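# Raise the tap lever to its top position

## Task

Push the tap's lever up until it reaches its highest position, and make sure it stays there by itself once the robot lets go; a lever held up only by the robot does not count.

## Robot and tools

Robot: one Doosan M1013 six-joint arm with a Robotiq 2F-140 two-finger gripper. There is a single arm, so every command row describes that one arm plus its gripper.

Frame: all positions are in the scene frame. Its origin sits on the table surface right under the arm base; +z is up, and +y is to the left when facing along +x. The base itself may be slightly tilted. The state line reports end_effector_position (metres) and end_effector_quat_wxyz, plus linear (m/s) and angular (rad/s) velocities. That point is the spot between the finger pads when they are closed; the gripper's +z is the direction the fingers point and its y axis is the closing direction. Closed fingertips extend about 33 mm past this point, open ones about 9 mm. The reported hand position can be off, especially far from the base.

Tool execute_actions, argument actions: a list holding zero or one item. An empty list only fetches the current state. An item with rows (1 to 15 rows) and optional steps (1 to 15, default 15) is a motion; each row lasts one control step of 1/30 s and the final row is reused if steps exceed the row count. An item with only steps (up to 300) is a wait that issues nothing new. Optional pictures (true/false) controls whether camera images come back. A rejected call does nothing to the robot.

Each row has 9 numbers, each in [-1, 1], in this order: arm/djoint_1 (waist), arm/djoint_2 (shoulder), arm/djoint_3 (elbow), arm/djoint_4 (forearm roll), arm/djoint_5 (wrist pitch), arm/djoint_6 (wrist roll), gripper/position, gripper/force_limit, gripper/speed. The six joint values are offsets, not poses: they are measured from the joint angles listed in the most recent result that showed them (or, before any such result, from where the arm is when the action begins), never from the previous row. Scale: 1.0 equals 1.398 rad for waist and shoulder, 2.097 rad for the elbow, 2.622 rad for the three wrist joints. So sending all zeros pulls the arm back to those reference angles; it is not a pause. Joint ranges: elbow -2.792 to 2.792 rad, the others -6.283 to 6.283 rad. A call is refused if it pushes a joint more than 0.010 rad beyond its range; requests past the true end are clipped there and the result may say "joint sent to its limit".

Gripper values are absolute settings, not offsets. position: +1 fully open (140 mm), pads touch near -0.8, -1 closes until blocked. force_limit: about 14 N at -1, 60 N at 0, 107 N at +1. speed: roughly 30 mm/s at -1, 140 at 0, 250 at +1. object_status: 0 moving, 1 blocked while opening, 2 blocked while closing (a grip), 3 reached target or pads met. Stalled fingers hold until position changes by at least 0.01; to squeeze harder while status is 2, raise force_limit and switch position between -1 and -0.98. position_measured is in counts (3 open, 230 pads together), not millimetres. Closing moves the fingertips about 24 mm outward from the arm, so keep clearance above surfaces.

Motion limits: joint target speeds cap at 2.09 rad/s (waist, shoulder), 3.14 (elbow), 3.93 (wrist joints), with 0.3 s to accelerate and coordinated slowing. Each step's target may lead the measured angle by at most 0.456 rad (waist, shoulder), 0.683 (elbow), 0.854 (wrist joints), and targets are pulled back if they would move the gripper more than 70 mm from where it is measured. Between calls the arm keeps heading toward the last row until it nearly stops.

Result lines: Joint positions and Joint velocities (rad, rad/s, column order); state line; object_status and position_measured; Flange force (outside force on the gripper, noisy, includes held weight, may read "no reading"); "joint command not followed" means the clearance check altered targets; HELD marks steps where a row was partly or wholly not sent; MOTOR HOT warns of heating, and OVER-TEMPERATURE FAULT means brakes were applied until cooling.

Avoid: torque on a joint reaching its load limit (waist 306, shoulder 306, elbow 144, wrist joints 40.5 N m) or any outside force of 144 N; either stops the arm for 10 s and drops the rest of the call. Do not slam the lever, push hard, hit things or knock anything over. Move smoothly and keep effort low.

zoom_image: camera (cam_head_left, cam_head_right, cam_high, cam_low, cam_wrist) and region [x0, y0, x1, y1] in pixels of that camera's last image, at most 504 by 504. All cameras are 504x504; calibration was given and may be slightly off.

read_manual: section "licences" returns licence text; no motion.



Each tool is called after ">>>" as name([rows], argument=value, ...), one row to a line, values as JSON.

## Session

>>> execute_actions(actions=[])

Scene clock: 0.00 s of 4600.00 s.
end_effector_position=(+0.4635, -0.1936, +0.1788) position_measured=3 object_status=3 end_effector_quat_wxyz=(-0.261, +0.900, -0.268, -0.223) end_effector_velocity=(+0.000, -0.000, -0.000) end_effector_angular_velocity=(-0.000, -0.000, +0.000)
Joint positions: [-0.639  0.424  1.876  0.31   1.484  1.346]
Joint velocities: [-0.  0. -0. -0. -0. -0.]
Flange force (N, the push that the arm receives, along the gripper's own x y z axes): no reading

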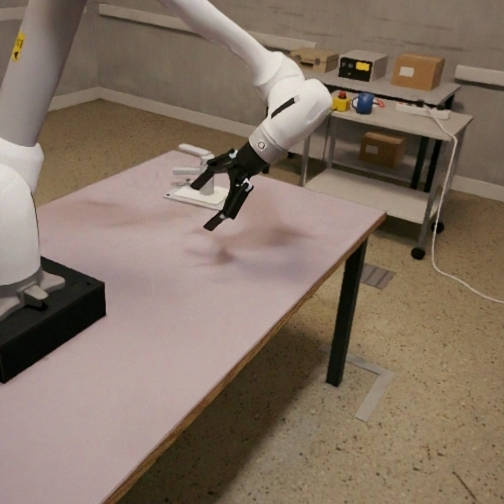

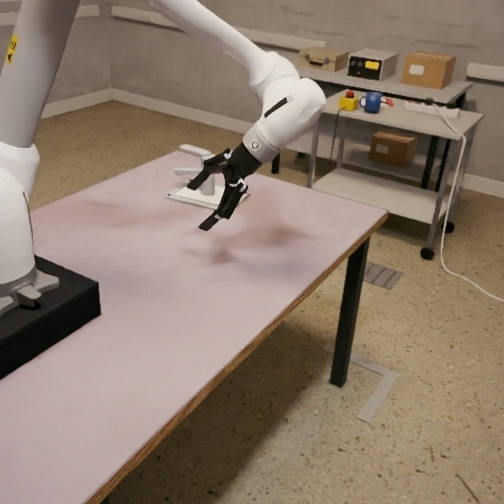

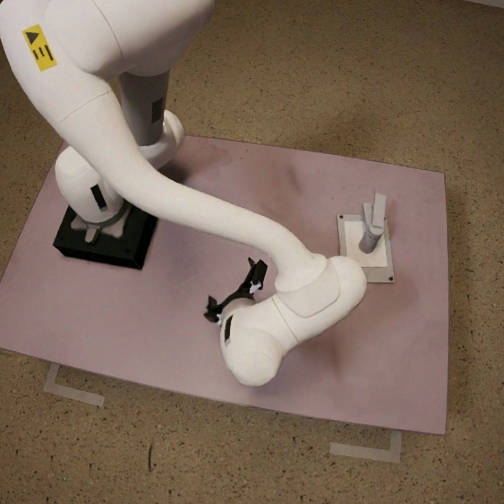

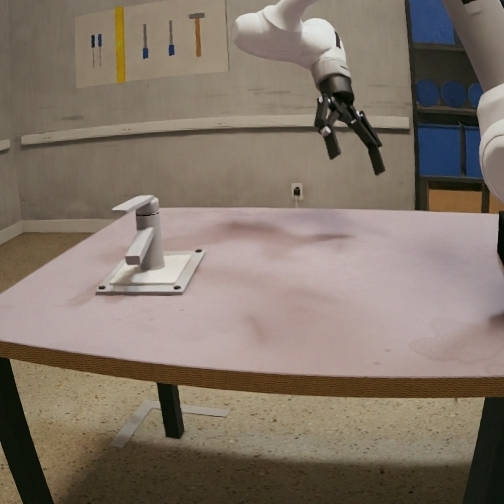

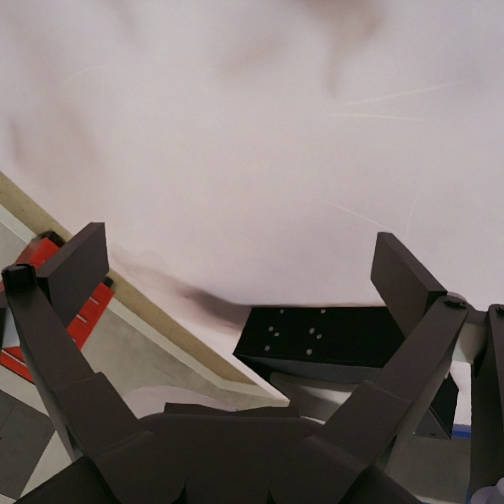

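>>> zoom_image(camera="cam_low", region=[70, 170, 230, 310])

>>> zoom_image(camera="cam_high", region=[310, 170, 430, 300])

>>> zoom_image(camera="cam_head_left", region=[150, 130, 270, 230])

Region (70, 170, 230, 310) of cam_low's 504x504 image, scaled by 3.150, with more detail than that image has; it fills the top 441 rows of this view, and the rest is white.

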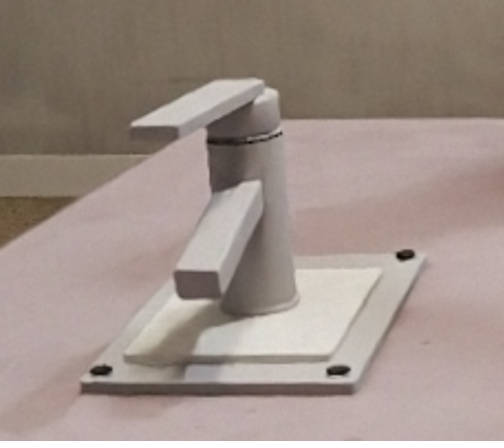

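Region (310, 170, 430, 300) of cam_high's 504x504 image, scaled by 3.877, with more detail than that image has; it fills the left 465 columns of this view, and the rest is white.

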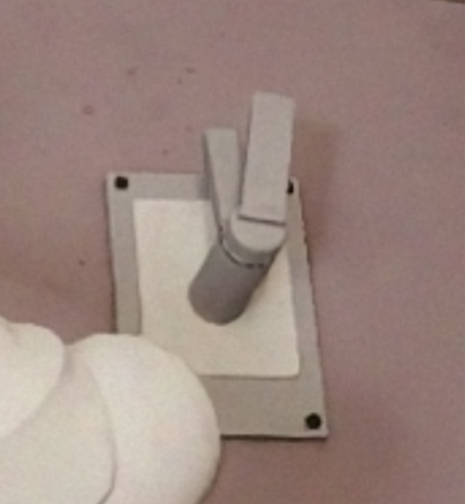

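Region (150, 130, 270, 230) of cam_head_left's 504x504 image, scaled by 4.200, with more detail than that image has.

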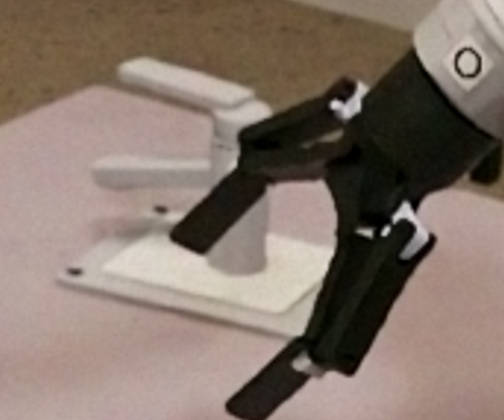

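>>> execute_actions([
  {"rows":[[0.58,0,0,-0.118,-0.953,0,1,0,0]]},
], pictures=false)

>>> execute_actions([
  {"steps":40},
], pictures=false)

Scene clock: 90.73 s of 4600.00 s.
end_effector_position=(+0.6457, -0.1585, +0.1016) position_measured=3 object_status=3 end_effector_quat_wxyz=(-0.056, +0.993, -0.108, -0.006) end_effector_velocity=(+0.464, +0.207, -0.028) end_effector_angular_velocity=(-0.698, -1.081, +0.707)
Joint positions: [-0.316  0.424  1.876  0.143  0.879  1.346]
Joint velocities: [ 0.68  -0.     0.    -0.23  -1.27  -0.001]
Flange force (N, the push that the arm receives, along the gripper's own x y z axes): [-0.8 -4.2 1.0]
Steps of this call (steps 1 to 90: nothing new was sent; then 87.23 s passed at rest; steps 91 to 105: all 15 steps of this action). Readings (joint positions | what the end effector reports):
91: [-0.639 0.424 1.876 0.310 1.483 1.346] | position_measured=3 object_status=3
92: [-0.633 0.424 1.876 0.306 1.473 1.346] | position_measured=3 object_status=3
94: [-0.600 0.424 1.876 0.283 1.410 1.346] | position_measured=3 object_status=3
98: [-0.488 0.424 1.876 0.216 1.201 1.346] | position_measured=3 object_status=3
105: the state above

Scene clock: 101.20 s of 4600.00 s.
end_effector_position=(+0.8344, -0.0492, +0.1400) position_measured=3 object_status=3 end_effector_quat_wxyz=(+0.027, +0.968, +0.031, +0.249) end_effector_velocity=(-0.000, -0.000, +0.001) end_effector_angular_velocity=(+0.000, -0.001, -0.001)
Joint positions: [-0.077  0.424  1.877  0.061  0.328  1.346]
Joint velocities: [-0.    -0.001  0.001  0.    -0.     0.   ]
Flange force (N, the push that the arm receives, along the gripper's own x y z axes): [-1.5 27.4 8.4]
FORCE FAULT: contact force on the arm reached its limit, and the arm stopped for 10 seconds. The contact can be on any part of the arm, not only on its tool. The arm's remaining commands of this call were not run. The arm holds still and accepts commands again. Move the arm away from the contact; if what it grips holds it there, let go first. Pushing or pulling that hard again can fault the arm again.
The stop began at step 14 of this call (marked STOPPED below). From that step on the arm followed nothing that you had sent. Nothing is kept back now, and the robot has no last target.
Steps of this call (steps 1 to 13: the robot went on to your last target; steps 14 to 314: the stop). Readings (joint positions | what the end effector reports):
1: [-0.294 0.424 1.876 0.135 0.836 1.346] | position_measured=3 object_status=3
2: [-0.271 0.424 1.876 0.128 0.794 1.346] | position_measured=3 object_status=3
4: [-0.228 0.424 1.876 0.115 0.712 1.346] | position_measured=3 object_status=3
8: [-0.151 0.424 1.876 0.094 0.545 1.346] | position_measured=3 object_status=3
14: [-0.075 0.424 1.877 0.067 0.328 1.346] | position_measured=3 object_status=3 STOPPED
314: the state above

>>> execute_actions([
  {"rows":[[-0.1,-0.1,0,0,0.1,0,1,0,0]]},
])

Scene clock: 104.50 s of 4600.00 s.
end_effector_position=(+0.7534, -0.1430, +0.2148) position_measured=3 object_status=3 end_effector_quat_wxyz=(+0.026, +0.981, -0.033, +0.190) end_effector_velocity=(-0.000, -0.001, +0.002) end_effector_angular_velocity=(+0.000, -0.002, -0.003)
Joint positions: [-0.217  0.285  1.877  0.061  0.59   1.346]
Joint velocities: [-0.002 -0.002 -0.     0.     0.001  0.001]
Flange force (N, the push that the arm receives, along the gripper's own x y z axes): [-3.2 4.8 -0.4]
Steps of this call (steps 1 to 84: nothing new was sent; steps 85 to 99: all 15 steps of this action). Readings (joint positions | what the end effector reports):
85: [-0.077 0.424 1.877 0.061 0.328 1.346] | position_measured=3 object_status=3
86: [-0.082 0.419 1.878 0.061 0.339 1.346] | position_measured=3 object_status=3
88: [-0.115 0.387 1.878 0.061 0.399 1.346] | position_measured=3 object_status=3
92: [-0.187 0.314 1.877 0.061 0.534 1.346] | position_measured=3 object_status=3
99: the state above
camera_calibration (this result's frames):
cam_wrist: T_world_to_cam=[[-0.0393828, -0.997431, 0.0598316, -0.133984], [-0.998903, 0.0408183, 0.0229633, 0.757347], [-0.0253465, -0.0588616, -0.997944, 0.417208], [0, 0, 0, 1]] pos_world=[0.761814, -0.139996, 0.406976]

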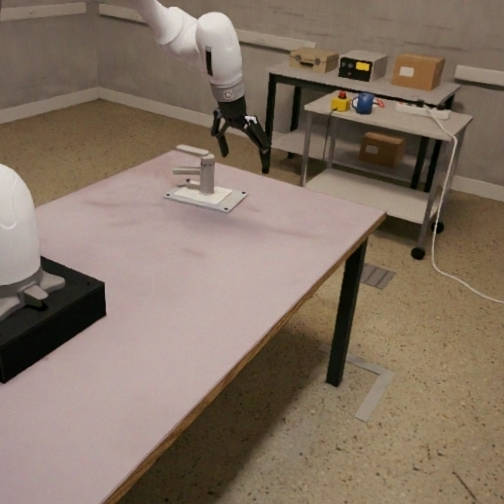

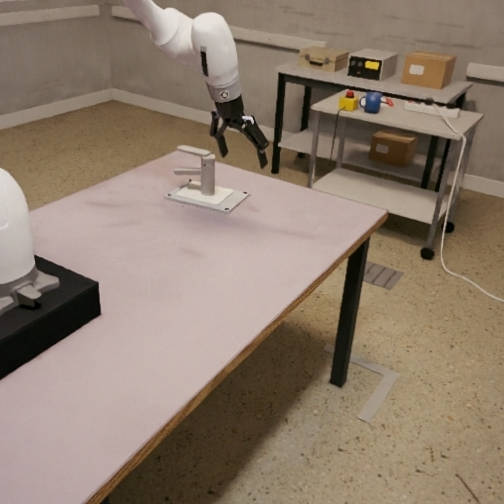

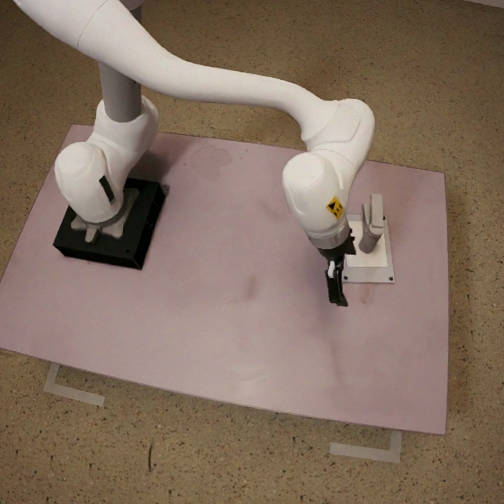

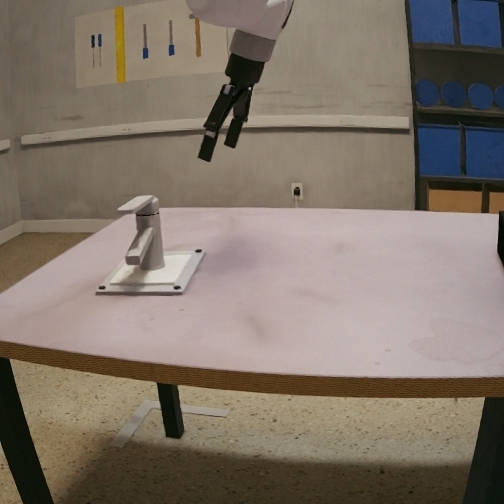

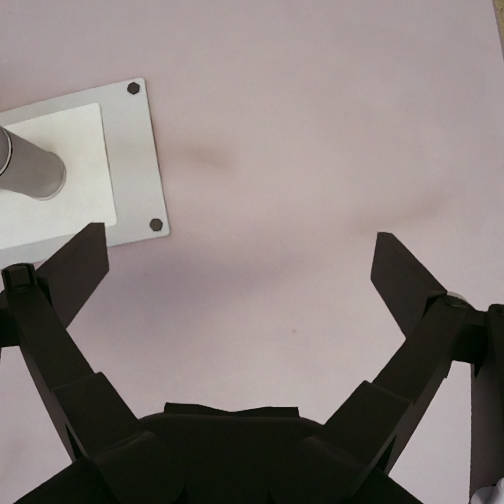

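>>> execute_actions([
  {"rows":[[-0.06,0.172,0.305,-0.023,-0.786,0.086,-0.8,0,0]]},
], pictures=false)

>>> execute_actions([
  {"steps":30},
], pictures=false)

>>> execute_actions([
  {"rows":[[0.34,0,0,0,0,0,-0.8,0,0]]},
], pictures=false)

>>> execute_actions([
  {"steps":15},
])

Scene clock: 140.60 s of 4600.00 s.
end_effector_position=(+0.6734, -0.1673, +0.0358) position_measured=229 object_status=3 end_effector_quat_wxyz=(+0.052, +0.957, -0.104, +0.265) end_effector_velocity=(-0.000, -0.000, -0.000) end_effector_angular_velocity=(+0.001, -0.001, -0.002)
Joint positions: [-0.261  0.411  2.224  0.027 -0.047  1.468]
Joint velocities: [-0.     0.     0.     0.    -0.001  0.002]
Flange force (N, the push that the arm receives, along the gripper's own x y z axes): no reading
FORCE FAULT: contact force on the arm reached its limit, and the arm stopped for 10 seconds. The contact can be on any part of the arm, not only on its tool. The arm's remaining commands of this call were not run. The arm holds still and accepts commands again. Move the arm away from the contact; if what it grips holds it there, let go first. Pushing or pulling that hard again can fault the arm again.
The stop began at step 106 of this call (marked STOPPED below). From that step on the arm followed nothing that you had sent. Nothing is kept back now, and the robot has no last target.
Steps of this call (steps 1 to 15: the robot went on to your last target; steps 16 to 90: nothing new was sent; then 22.57 s passed at rest; steps 91 to 105: all 15 steps of this action; steps 106 to 406: the stop). Readings (joint positions | what the end effector reports):
91: [-0.217 0.285 1.878 0.061 0.590 1.346] | position_measured=3 object_status=0
92: [-0.218 0.287 1.885 0.060 0.580 1.349] | position_measured=8 object_status=0
94: [-0.224 0.304 1.931 0.056 0.519 1.365] | position_measured=23 object_status=0
98: [-0.237 0.343 2.033 0.046 0.367 1.401] | position_measured=53 object_status=0
106: [-0.261 0.413 2.228 0.027 -0.044 1.468] | position_measured=110 object_status=0 STOPPED
406: the state above

Scene clock: 140.63 s of 4600.00 s.
end_effector_position=(+0.6734, -0.1673, +0.0358) position_measured=229 object_status=3 end_effector_quat_wxyz=(+0.052, +0.957, -0.104, +0.265) end_effector_velocity=(-0.000, +0.000, -0.000) end_effector_angular_velocity=(+0.000, +0.001, -0.000)
Joint positions: [-0.261  0.411  2.224  0.027 -0.047  1.468]
Joint velocities: [ 0.  0.  0.  0. -0.  0.]
Flange force (N, the push that the arm receives, along the gripper's own x y z axes): no reading
A stop began in an earlier call of the same reply, so what this call sent did not run. Send another action.
Steps of this call (step 1: nothing new was sent). Readings (joint positions | what the end effector reports):
1: the state above

Scene clock: 140.67 s of 4600.00 s.
end_effector_position=(+0.6734, -0.1673, +0.0358) position_measured=229 object_status=3 end_effector_quat_wxyz=(+0.052, +0.957, -0.104, +0.265) end_effector_velocity=(+0.000, +0.000, +0.000) end_effector_angular_velocity=(-0.000, -0.001, -0.000)
Joint positions: [-0.261  0.411  2.224  0.027 -0.047  1.468]
Joint velocities: [ 0.    -0.001  0.001 -0.001 -0.001  0.001]
Flange force (N, the push that the arm receives, along the gripper's own x y z axes): no reading
A stop began in an earlier call of the same reply, so what this call sent did not run. Send another action.
Steps of this call (step 1: nothing new was sent). Readings (joint positions | what the end effector reports):
1: the state above

Scene clock: 140.70 s of 4600.00 s.
end_effector_position=(+0.6734, -0.1673, +0.0358) position_measured=229 object_status=3 end_effector_quat_wxyz=(+0.052, +0.957, -0.104, +0.265) end_effector_velocity=(-0.001, +0.000, -0.001) end_effector_angular_velocity=(+0.000, +0.001, -0.000)
Joint positions: [-0.261  0.411  2.224  0.027 -0.047  1.468]
Joint velocities: [-0.     0.001  0.001  0.    -0.     0.   ]
Flange force (N, the push that the arm receives, along the gripper's own x y z axes): no reading
A stop began in an earlier call of the same reply, so what this call sent did not run. Send another action.
Steps of this call (step 1: nothing new was sent). Readings (joint positions | what the end effector reports):
1: the state above
camera_calibration (this result's frames):
cam_wrist: T_world_to_cam=[[-0.1966, -0.977893, 0.0712277, -0.0419504], [-0.972902, 0.185547, -0.137962, 0.694966], [0.121696, -0.0964208, -0.987873, 0.129452], [0, 0, 0, 1]] pos_world=[0.652133, -0.15749, 0.226749]

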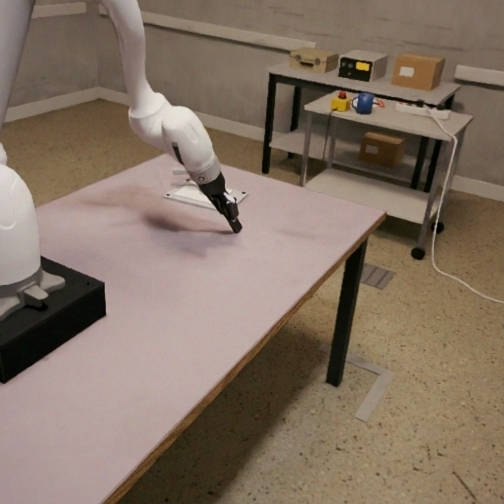

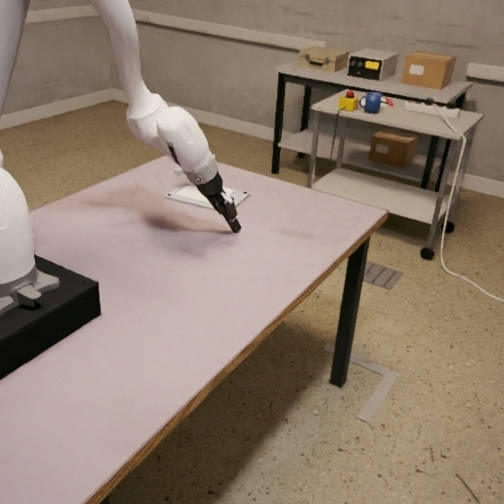

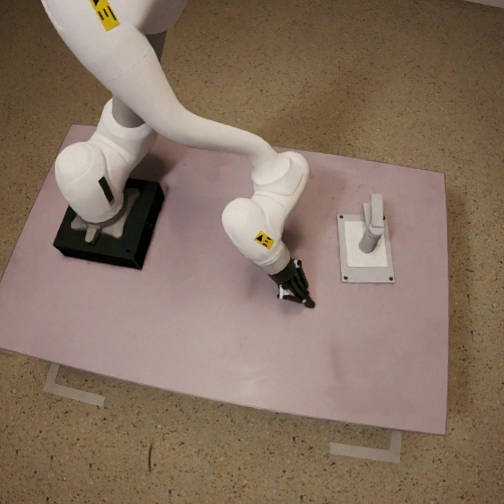

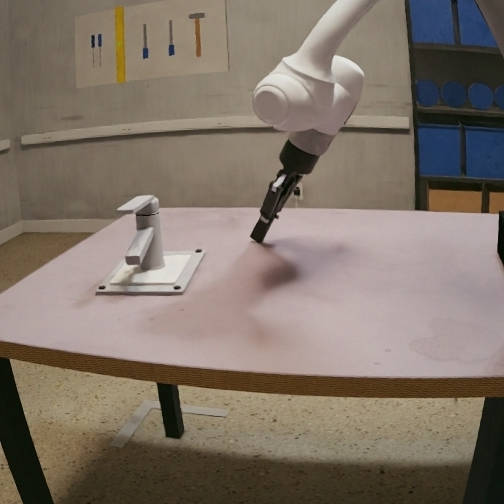

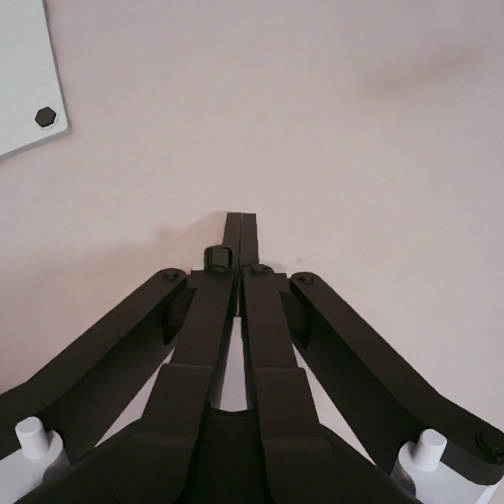

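>>> execute_actions([
  {"rows":[[0,0,0,0,-0.39,0.04,-0.8,0,0]]},
], pictures=false)

>>> execute_actions([
  {"steps":20},
], pictures=false)

>>> execute_actions([
  {"rows":[[0,0.08,0.14,-0.01,-0.155,0,-0.8,0,0]]},
], pictures=false)

>>> execute_actions([
  {"steps":20},
], pictures=false)

>>> execute_actions([
  {"rows":[[0.3,0,0,0,0,0,-0.8,0,0]]},
], pictures=false)

>>> execute_actions([
  {"steps":20},
])

Scene clock: 152.13 s of 4600.00 s.
end_effector_position=(+0.7983, -0.2096, +0.1869) position_measured=229 object_status=3 end_effector_quat_wxyz=(+0.093, +0.828, -0.118, +0.540) end_effector_velocity=(+0.179, -0.063, +0.435) end_effector_angular_velocity=(-0.321, -1.397, -0.069)
Joint positions: [-0.261  0.411  2.224  0.027 -0.66   1.533]
Joint velocities: [-0.    -0.    -0.     0.    -1.428  0.141]
Flange force (N, the push that the arm receives, along the gripper's own x y z axes): [-0.4 1.0 -1.9]
Steps of this call (steps 1 to 90: nothing new was sent; then 7.93 s passed at rest; steps 91 to 105: all 15 steps of this action). Readings (joint positions | what the end effector reports):
91: [-0.261 0.411 2.224 0.027 -0.048 1.468] | position_measured=229 object_status=3
92: [-0.261 0.411 2.224 0.027 -0.057 1.469] | position_measured=229 object_status=3
94: [-0.261 0.411 2.224 0.027 -0.121 1.477] | position_measured=229 object_status=3
98: [-0.261 0.411 2.224 0.027 -0.321 1.499] | position_measured=229 object_status=3
105: the state above

Scene clock: 152.80 s of 4600.00 s.
end_effector_position=(+0.8242, -0.2193, +0.3193) position_measured=229 object_status=3 end_effector_quat_wxyz=(+0.107, +0.698, -0.115, +0.698) end_effector_velocity=(+0.000, +0.000, +0.000) end_effector_angular_velocity=(+0.001, -0.000, +0.001)
Joint positions: [-0.261  0.411  2.224  0.027 -1.069  1.573]
Joint velocities: [ 0.    -0.    -0.    -0.001  0.     0.002]
Flange force (N, the push that the arm receives, along the gripper's own x y z axes): [-0.3 5.7 -2.5]
Steps of this call (steps 1 to 20: the robot went on to your last target). Readings (joint positions | what the end effector reports):
1: [-0.261 0.411 2.224 0.027 -0.708 1.537] | position_measured=229 object_status=3
2: [-0.261 0.411 2.224 0.027 -0.756 1.542] | position_measured=229 object_status=3
4: [-0.261 0.411 2.224 0.027 -0.853 1.552] | position_measured=229 object_status=3
8: [-0.261 0.411 2.224 0.027 -1.029 1.569] | position_measured=229 object_status=3
20: the state above

Scene clock: 153.30 s of 4600.00 s.
end_effector_position=(+0.6800, -0.1684, +0.2224) position_measured=229 object_status=3 end_effector_quat_wxyz=(+0.104, +0.700, -0.103, +0.699) end_effector_velocity=(-0.005, +0.002, +0.002) end_effector_angular_velocity=(-0.003, -0.013, +0.000)
Joint positions: [-0.261  0.523  2.517  0.001 -1.474  1.573]
Joint velocities: [ 0.     0.004  0.009 -0.    -0.028  0.001]
Flange force (N, the push that the arm receives, along the gripper's own x y z axes): [2.9 2.2 0.7]
Steps of this call (steps 1 to 15: all 15 steps of this action). Readings (joint positions | what the end effector reports):
1: [-0.261 0.411 2.225 0.027 -1.070 1.573] | position_measured=229 object_status=3
2: [-0.261 0.414 2.232 0.027 -1.081 1.573] | position_measured=229 object_status=3
4: [-0.261 0.431 2.277 0.023 -1.143 1.573] | position_measured=229 object_status=3
8: [-0.261 0.475 2.392 0.013 -1.301 1.573] | position_measured=229 object_status=3
15: the state above

Scene clock: 153.97 s of 4600.00 s.
end_effector_position=(+0.6794, -0.1682, +0.2221) position_measured=229 object_status=3 end_effector_quat_wxyz=(+0.104, +0.700, -0.103, +0.699) end_effector_velocity=(-0.000, -0.000, +0.001) end_effector_angular_velocity=(-0.000, -0.001, -0.000)
Joint positions: [-0.261  0.523  2.518  0.001 -1.476  1.573]
Joint velocities: [-0.    -0.001 -0.    -0.    -0.     0.   ]
Flange force (N, the push that the arm receives, along the gripper's own x y z axes): [-2.2 3.2 0.2]
Steps of this call (steps 1 to 15: the robot went on to your last target; steps 16 to 20: nothing new was sent). Readings (joint positions | what the end effector reports):
1: [-0.261 0.523 2.517 0.001 -1.475 1.573] | position_measured=229 object_status=3
2: [-0.261 0.523 2.518 0.001 -1.475 1.573] | position_measured=229 object_status=3
4: [-0.261 0.523 2.518 0.001 -1.475 1.573] | position_measured=229 object_status=3
8: [-0.261 0.523 2.518 0.001 -1.476 1.573] | position_measured=229 object_status=3
20: the state above
The arm was judged still, so your last target was given up. Only a new action makes it travel on or press farther. Fingers that are still opening or closing keep moving.

Scene clock: 154.47 s of 4600.00 s.
end_effector_position=(+0.6987, +0.0425, +0.2214) position_measured=229 object_status=3 end_effector_quat_wxyz=(-0.004, +0.708, +0.004, +0.707) end_effector_velocity=(-0.029, +0.490, -0.001) end_effector_angular_velocity=(+0.004, +0.001, +0.702)
Joint positions: [ 0.043  0.523  2.518  0.001 -1.476  1.573]
Joint velocities: [ 0.702  0.    -0.     0.    -0.001 -0.001]
Flange force (N, the push that the arm receives, along the gripper's own x y z axes): [2.7 11.2 -2.8]
Steps of this call (steps 1 to 15: all 15 steps of this action). Readings (joint positions | what the end effector reports):
1: [-0.261 0.523 2.518 0.001 -1.476 1.573] | position_measured=229 object_status=3
2: [-0.255 0.523 2.518 0.001 -1.476 1.573] | position_measured=229 object_status=3
4: [-0.222 0.523 2.518 0.001 -1.476 1.573] | position_measured=229 object_status=3
8: [-0.123 0.523 2.518 0.001 -1.476 1.573] | position_measured=229 object_status=3
15: the state above

Scene clock: 155.13 s of 4600.00 s.
end_effector_position=(+0.6892, +0.1227, +0.2212) position_measured=229 object_status=3 end_effector_quat_wxyz=(-0.045, +0.706, +0.044, +0.705) end_effector_velocity=(+0.000, -0.000, +0.000) end_effector_angular_velocity=(+0.001, -0.000, -0.000)
Joint positions: [ 0.158  0.523  2.518  0.001 -1.476  1.573]
Joint velocities: [-0.    -0.    -0.     0.    -0.     0.001]
Flange force (N, the push that the arm receives, along the gripper's own x y z axes): [10.0 4.0 -4.8]
Steps of this call (steps 1 to 20: the robot went on to your last target). Readings (joint positions | what the end effector reports):
1: [0.067 0.523 2.518 0.001 -1.476 1.573] | position_measured=229 object_status=3
2: [0.090 0.523 2.518 0.001 -1.476 1.573] | position_measured=229 object_status=3
4: [0.132 0.523 2.518 0.001 -1.476 1.573] | position_measured=229 object_status=3
8: [0.158 0.523 2.518 0.001 -1.476 1.573] | position_measured=229 object_status=3
20: the state above
camera_calibration (this result's frames):
cam_wrist: T_world_to_cam=[[0.118396, -0.992203, 0.0389195, 0.0233319], [-0.388454, -0.0823529, -0.917781, 0.48471], [0.91383, 0.0935427, -0.395176, -0.361679], [0, 0, 0, 1]] pos_world=[0.516038, 0.0968997, 0.301023]

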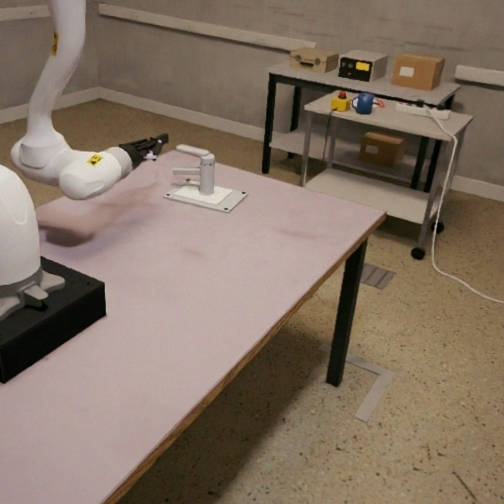

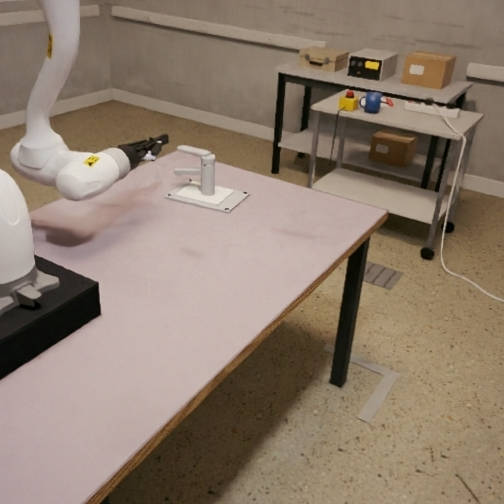

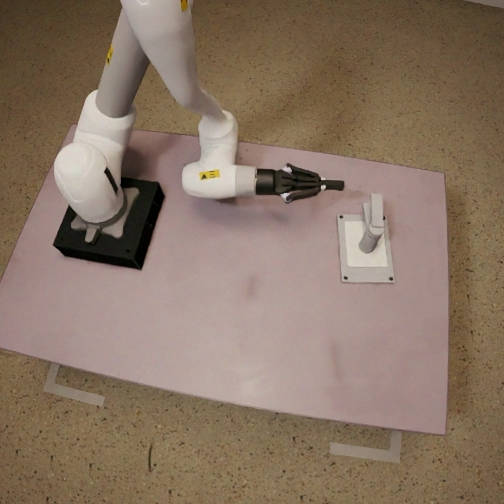

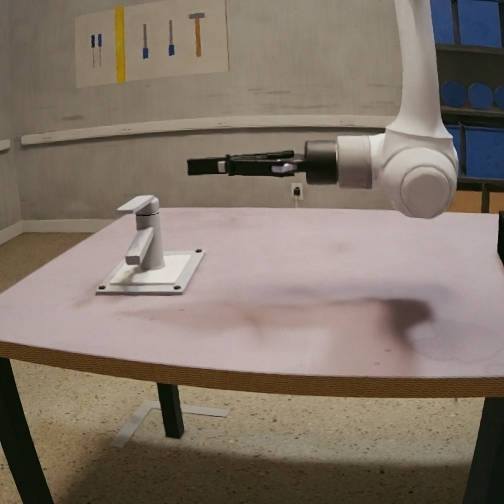

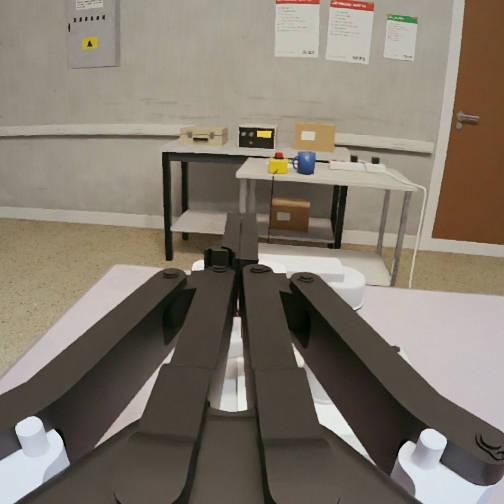

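>>> execute_actions([
  {"rows":[[-0.015,0.195,-0.017,0,-0.088,0,-0.8,0,0]]},
], pictures=false)

>>> execute_actions([
  {"steps":15},
])

Scene clock: 168.37 s of 4600.00 s.
end_effector_position=(+0.6920, +0.1081, +0.1185) position_measured=229 object_status=3 end_effector_quat_wxyz=(-0.037, +0.709, +0.037, +0.703) end_effector_velocity=(+0.000, +0.000, +0.000) end_effector_angular_velocity=(+0.001, -0.002, +0.001)
Joint positions: [ 0.137  0.795  2.482  0.001 -1.706  1.573]
Joint velocities: [ 0.     0.002 -0.001 -0.001 -0.003  0.   ]
Flange force (N, the push that the arm receives, along the gripper's own x y z axes): [9.4 8.5 1.1]
Steps of this call (steps 1 to 15: the robot went on to your last target; steps 16 to 90: nothing new was sent; then 9.73 s passed at rest; steps 91 to 105: all 15 steps of this action). Readings (joint positions | what the end effector reports):
91: [0.158 0.523 2.518 0.001 -1.476 1.573] | position_measured=229 object_status=3
92: [0.158 0.528 2.517 0.001 -1.481 1.573] | position_measured=229 object_status=3
94: [0.156 0.562 2.513 0.001 -1.509 1.573] | position_measured=229 object_status=3
98: [0.145 0.701 2.495 0.001 -1.626 1.573] | position_measured=229 object_status=3
105: the state above

Scene clock: 168.87 s of 4600.00 s.
end_effector_position=(+0.6920, +0.1081, +0.1183) position_measured=229 object_status=3 end_effector_quat_wxyz=(-0.037, +0.709, +0.037, +0.703) end_effector_velocity=(+0.000, -0.000, +0.000) end_effector_angular_velocity=(+0.001, -0.000, -0.001)
Joint positions: [ 0.137  0.796  2.482  0.001 -1.706  1.573]
Joint velocities: [-0.    -0.    -0.     0.     0.     0.001]
Flange force (N, the push that the arm receives, along the gripper's own x y z axes): [0.1 4.9 -2.8]
Steps of this call (steps 1 to 15: the robot went on to your last target). Readings (joint positions | what the end effector reports):
1: [0.137 0.795 2.482 0.001 -1.706 1.573] | position_measured=229 object_status=3
2: [0.137 0.795 2.482 0.001 -1.706 1.573] | position_measured=229 object_status=3
4: [0.137 0.795 2.482 0.001 -1.706 1.573] | position_measured=229 object_status=3
8: [0.137 0.796 2.482 0.001 -1.706 1.573] | position_measured=229 object_status=3
15: the state above
The arm was judged still, so your last target was given up. Only a new action makes it travel on or press farther. Fingers that are still opening or closing keep moving.
camera_calibration (this result's frames):
cam_wrist: T_world_to_cam=[[0.0977681, -0.994429, 0.0393961, 0.0269715], [-0.395759, -0.0751695, -0.915273, 0.394105], [0.913135, 0.0738931, -0.400904, -0.400248], [0, 0, 0, 1]] pos_world=[0.518814, 0.0860215, 0.19919]

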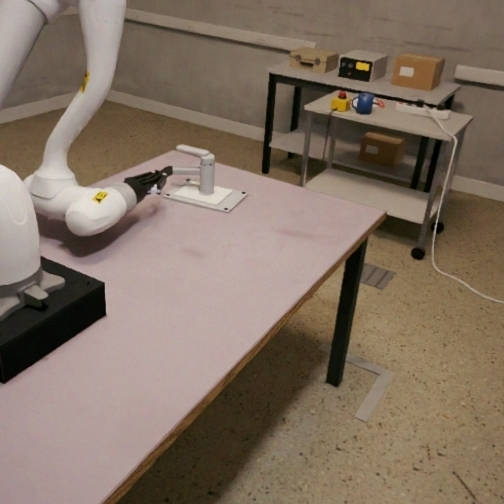

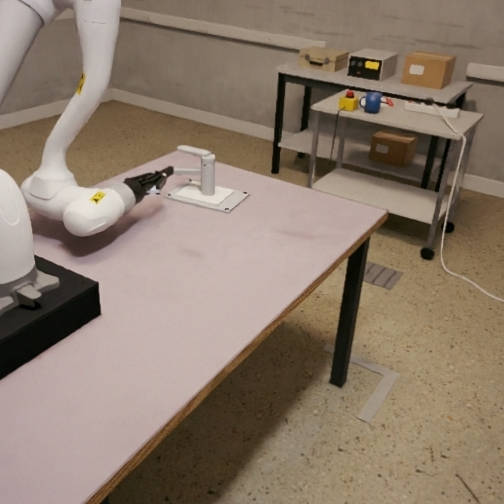

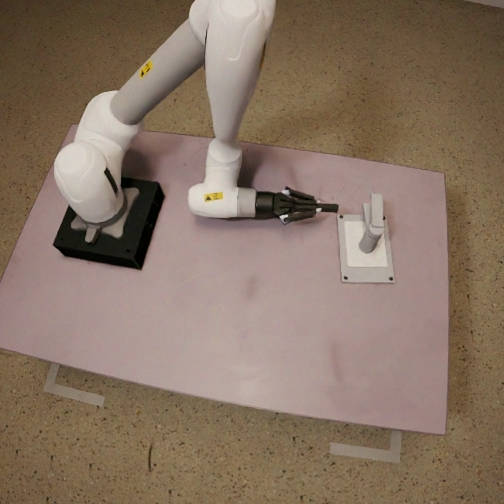

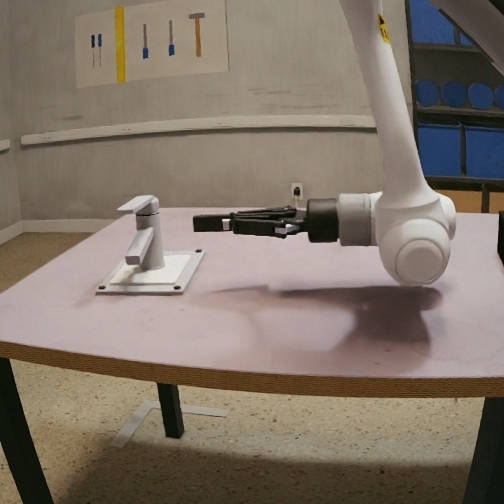

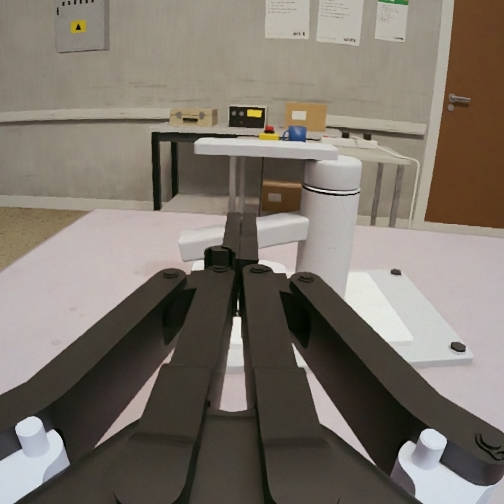

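>>> execute_actions([
  {"rows":[[0,-0.041,-0.054,0,0.065,0,-0.8,0,0]]},
], pictures=false)

>>> execute_actions([
  {"steps":10},
])

Scene clock: 181.87 s of 4600.00 s.
end_effector_position=(+0.7612, +0.1155, +0.1376) position_measured=229 object_status=3 end_effector_quat_wxyz=(-0.037, +0.709, +0.037, +0.703) end_effector_velocity=(+0.000, -0.000, -0.001) end_effector_angular_velocity=(-0.001, +0.001, +0.000)
Joint positions: [ 0.137  0.738  2.369  0.001 -1.536  1.573]
Joint velocities: [-0.     0.001 -0.    -0.001  0.    -0.   ]
Flange force (N, the push that the arm receives, along the gripper's own x y z axes): [-0.1 6.8 -2.4]
Steps of this call (steps 1 to 90: nothing new was sent; then 9.50 s passed at rest; steps 91 to 105: all 15 steps of this action). Readings (joint positions | what the end effector reports):
91: [0.137 0.795 2.482 0.001 -1.706 1.573] | position_measured=229 object_status=3
92: [0.137 0.792 2.475 0.001 -1.696 1.573] | position_measured=229 object_status=3
94: [0.137 0.771 2.434 0.001 -1.633 1.573] | position_measured=229 object_status=3
98: [0.137 0.738 2.370 0.001 -1.537 1.573] | position_measured=229 object_status=3
105: the state above

Scene clock: 182.20 s of 4600.00 s.
end_effector_position=(+0.7613, +0.1155, +0.1377) position_measured=229 object_status=3 end_effector_quat_wxyz=(-0.037, +0.709, +0.037, +0.703) end_effector_velocity=(-0.001, +0.000, -0.000) end_effector_angular_velocity=(-0.000, +0.001, +0.001)
Joint positions: [ 0.137  0.738  2.369  0.001 -1.536  1.573]
Joint velocities: [ 0.    -0.     0.001 -0.     0.001 -0.   ]
Flange force (N, the push that the arm receives, along the gripper's own x y z axes): [4.0 8.0 -0.6]
Steps of this call (steps 1 to 10: the robot went on to your last target). Readings (joint positions | what the end effector reports):
1: [0.137 0.738 2.369 0.001 -1.536 1.573] | position_measured=229 object_status=3
2: [0.137 0.738 2.369 0.001 -1.536 1.573] | position_measured=229 object_status=3
4: [0.137 0.738 2.369 0.001 -1.536 1.573] | position_measured=229 object_status=3
8: [0.137 0.738 2.369 0.001 -1.536 1.573] | position_measured=229 object_status=3
10: the state above
camera_calibration (this result's frames):
cam_wrist: T_world_to_cam=[[0.0977364, -0.994441, 0.0391867, 0.0268523], [-0.395623, -0.074953, -0.91535, 0.439683], [0.913198, 0.0739599, -0.400749, -0.456353], [0, 0, 0, 1]] pos_world=[0.588065, 0.0934105, 0.218529]

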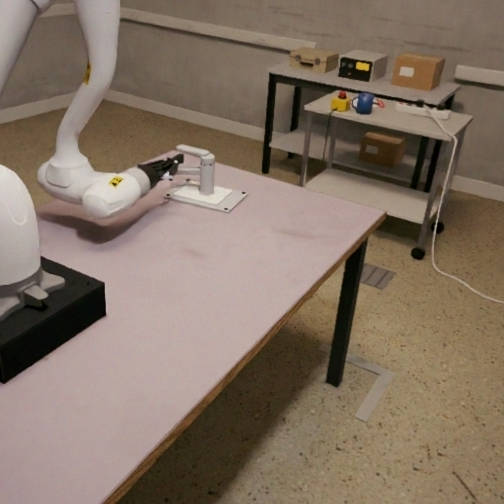

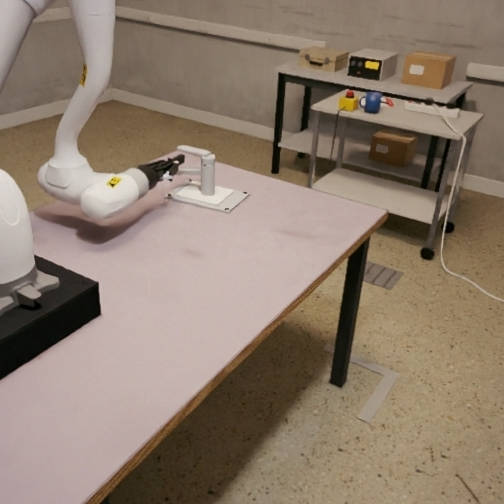

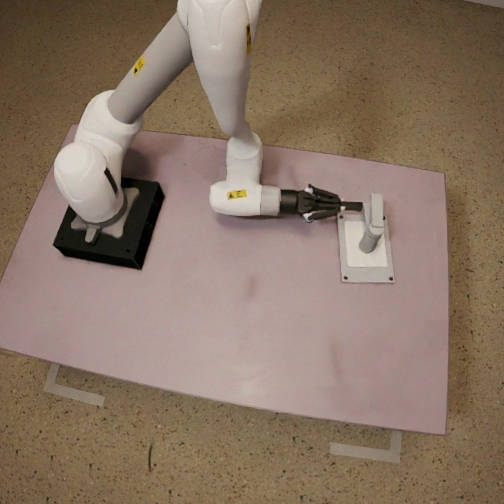

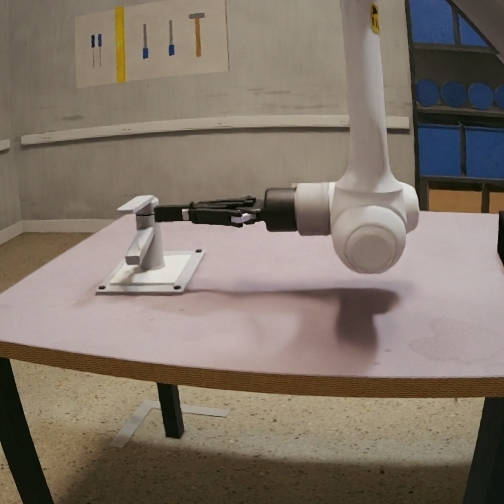

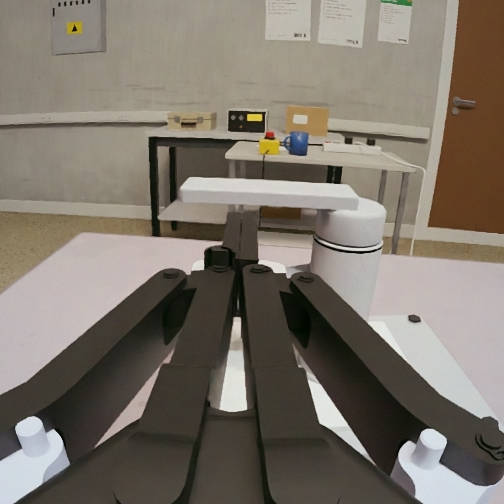

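>>> execute_actions([
  {"rows":[[0,0.0143,-0.045,0,0.028,0,-0.8,0,0]]},
], pictures=false)

>>> execute_actions([
  {"steps":5},
])

Scene clock: 189.27 s of 4600.00 s.
end_effector_position=(+0.8115, +0.1208, +0.1322) position_measured=229 object_status=3 end_effector_quat_wxyz=(-0.037, +0.709, +0.037, +0.704) end_effector_velocity=(+0.001, +0.001, +0.001) end_effector_angular_velocity=(-0.000, -0.001, +0.001)
Joint positions: [ 0.137  0.758  2.275  0.001 -1.462  1.573]
Joint velocities: [ 0.    -0.001 -0.001 -0.001  0.001 -0.   ]
Flange force (N, the push that the arm receives, along the gripper's own x y z axes): [-3.7 3.5 0.3]
Steps of this call (steps 1 to 15: the robot went on to your last target; steps 16 to 90: nothing new was sent; then 3.57 s passed at rest; steps 91 to 105: all 15 steps of this action). Readings (joint positions | what the end effector reports):
91: [0.137 0.738 2.369 0.001 -1.535 1.573] | position_measured=229 object_status=3
92: [0.137 0.740 2.361 0.001 -1.529 1.573] | position_measured=229 object_status=3
94: [0.137 0.750 2.314 0.001 -1.493 1.573] | position_measured=229 object_status=3
98: [0.137 0.758 2.276 0.001 -1.463 1.573] | position_measured=229 object_status=3
105: the state above

Scene clock: 189.43 s of 4600.00 s.
end_effector_position=(+0.8115, +0.1209, +0.1322) position_measured=229 object_status=3 end_effector_quat_wxyz=(-0.037, +0.709, +0.037, +0.704) end_effector_velocity=(+0.000, +0.000, +0.000) end_effector_angular_velocity=(-0.002, -0.001, +0.001)
Joint positions: [ 0.137  0.758  2.275  0.001 -1.462  1.573]
Joint velocities: [ 0.     0.    -0.    -0.    -0.    -0.002]
Flange force (N, the push that the arm receives, along the gripper's own x y z axes): [-0.8 0.2 -0.3]
Steps of this call (steps 1 to 5: the robot went on to your last target). Readings (joint positions | what the end effector reports):
1: [0.137 0.758 2.275 0.001 -1.462 1.573] | position_measured=229 object_status=3
2: [0.137 0.758 2.275 0.001 -1.462 1.573] | position_measured=229 object_status=3
4: [0.137 0.758 2.275 0.001 -1.462 1.573] | position_measured=229 object_status=3
5: the state above
camera_calibration (this result's frames):
cam_wrist: T_world_to_cam=[[0.0977046, -0.994448, 0.0390889, 0.0275143], [-0.39474, -0.0747785, -0.915745, 0.454242], [0.913583, 0.0740426, -0.399854, -0.505259], [0, 0, 0, 1]] pos_world=[0.638215, 0.0987397, 0.212864]

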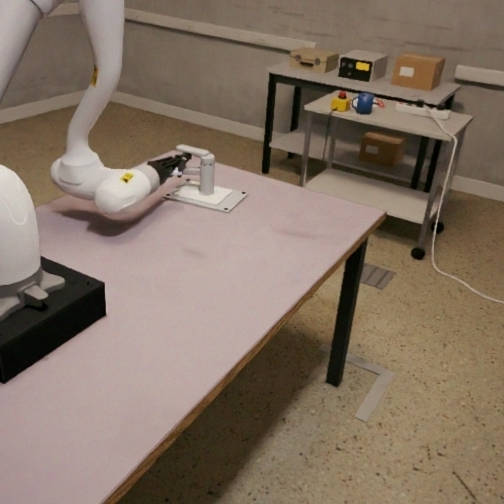

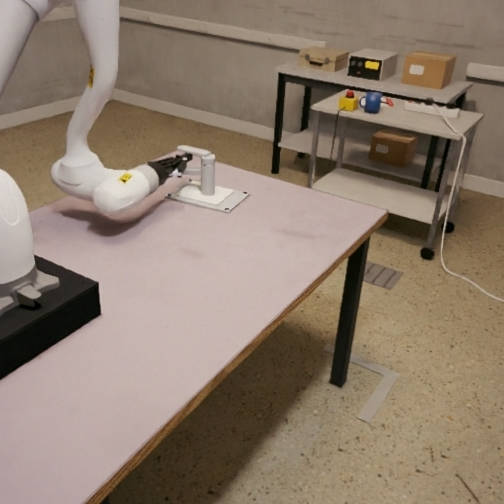

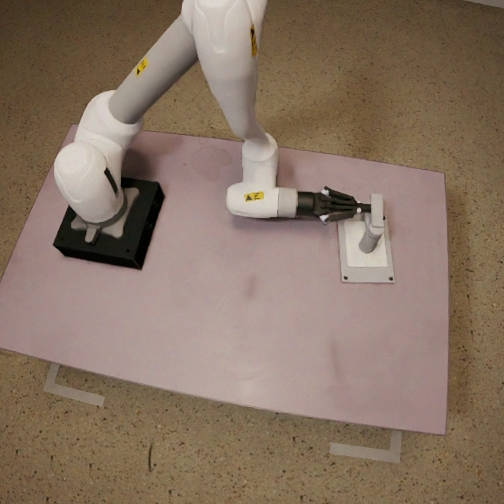

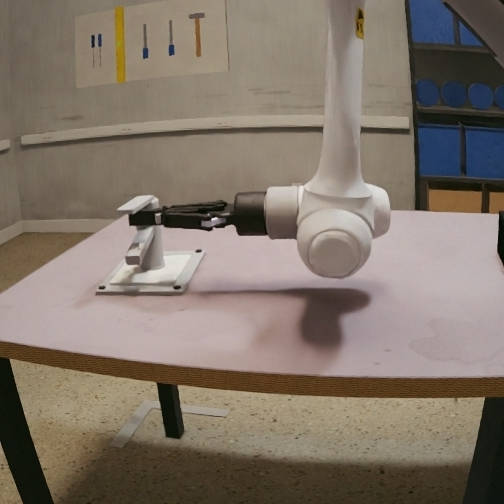

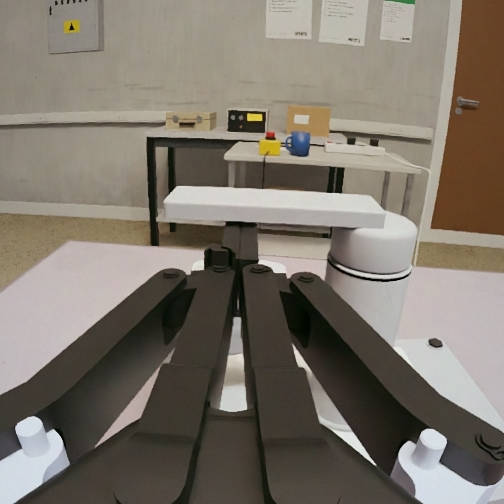

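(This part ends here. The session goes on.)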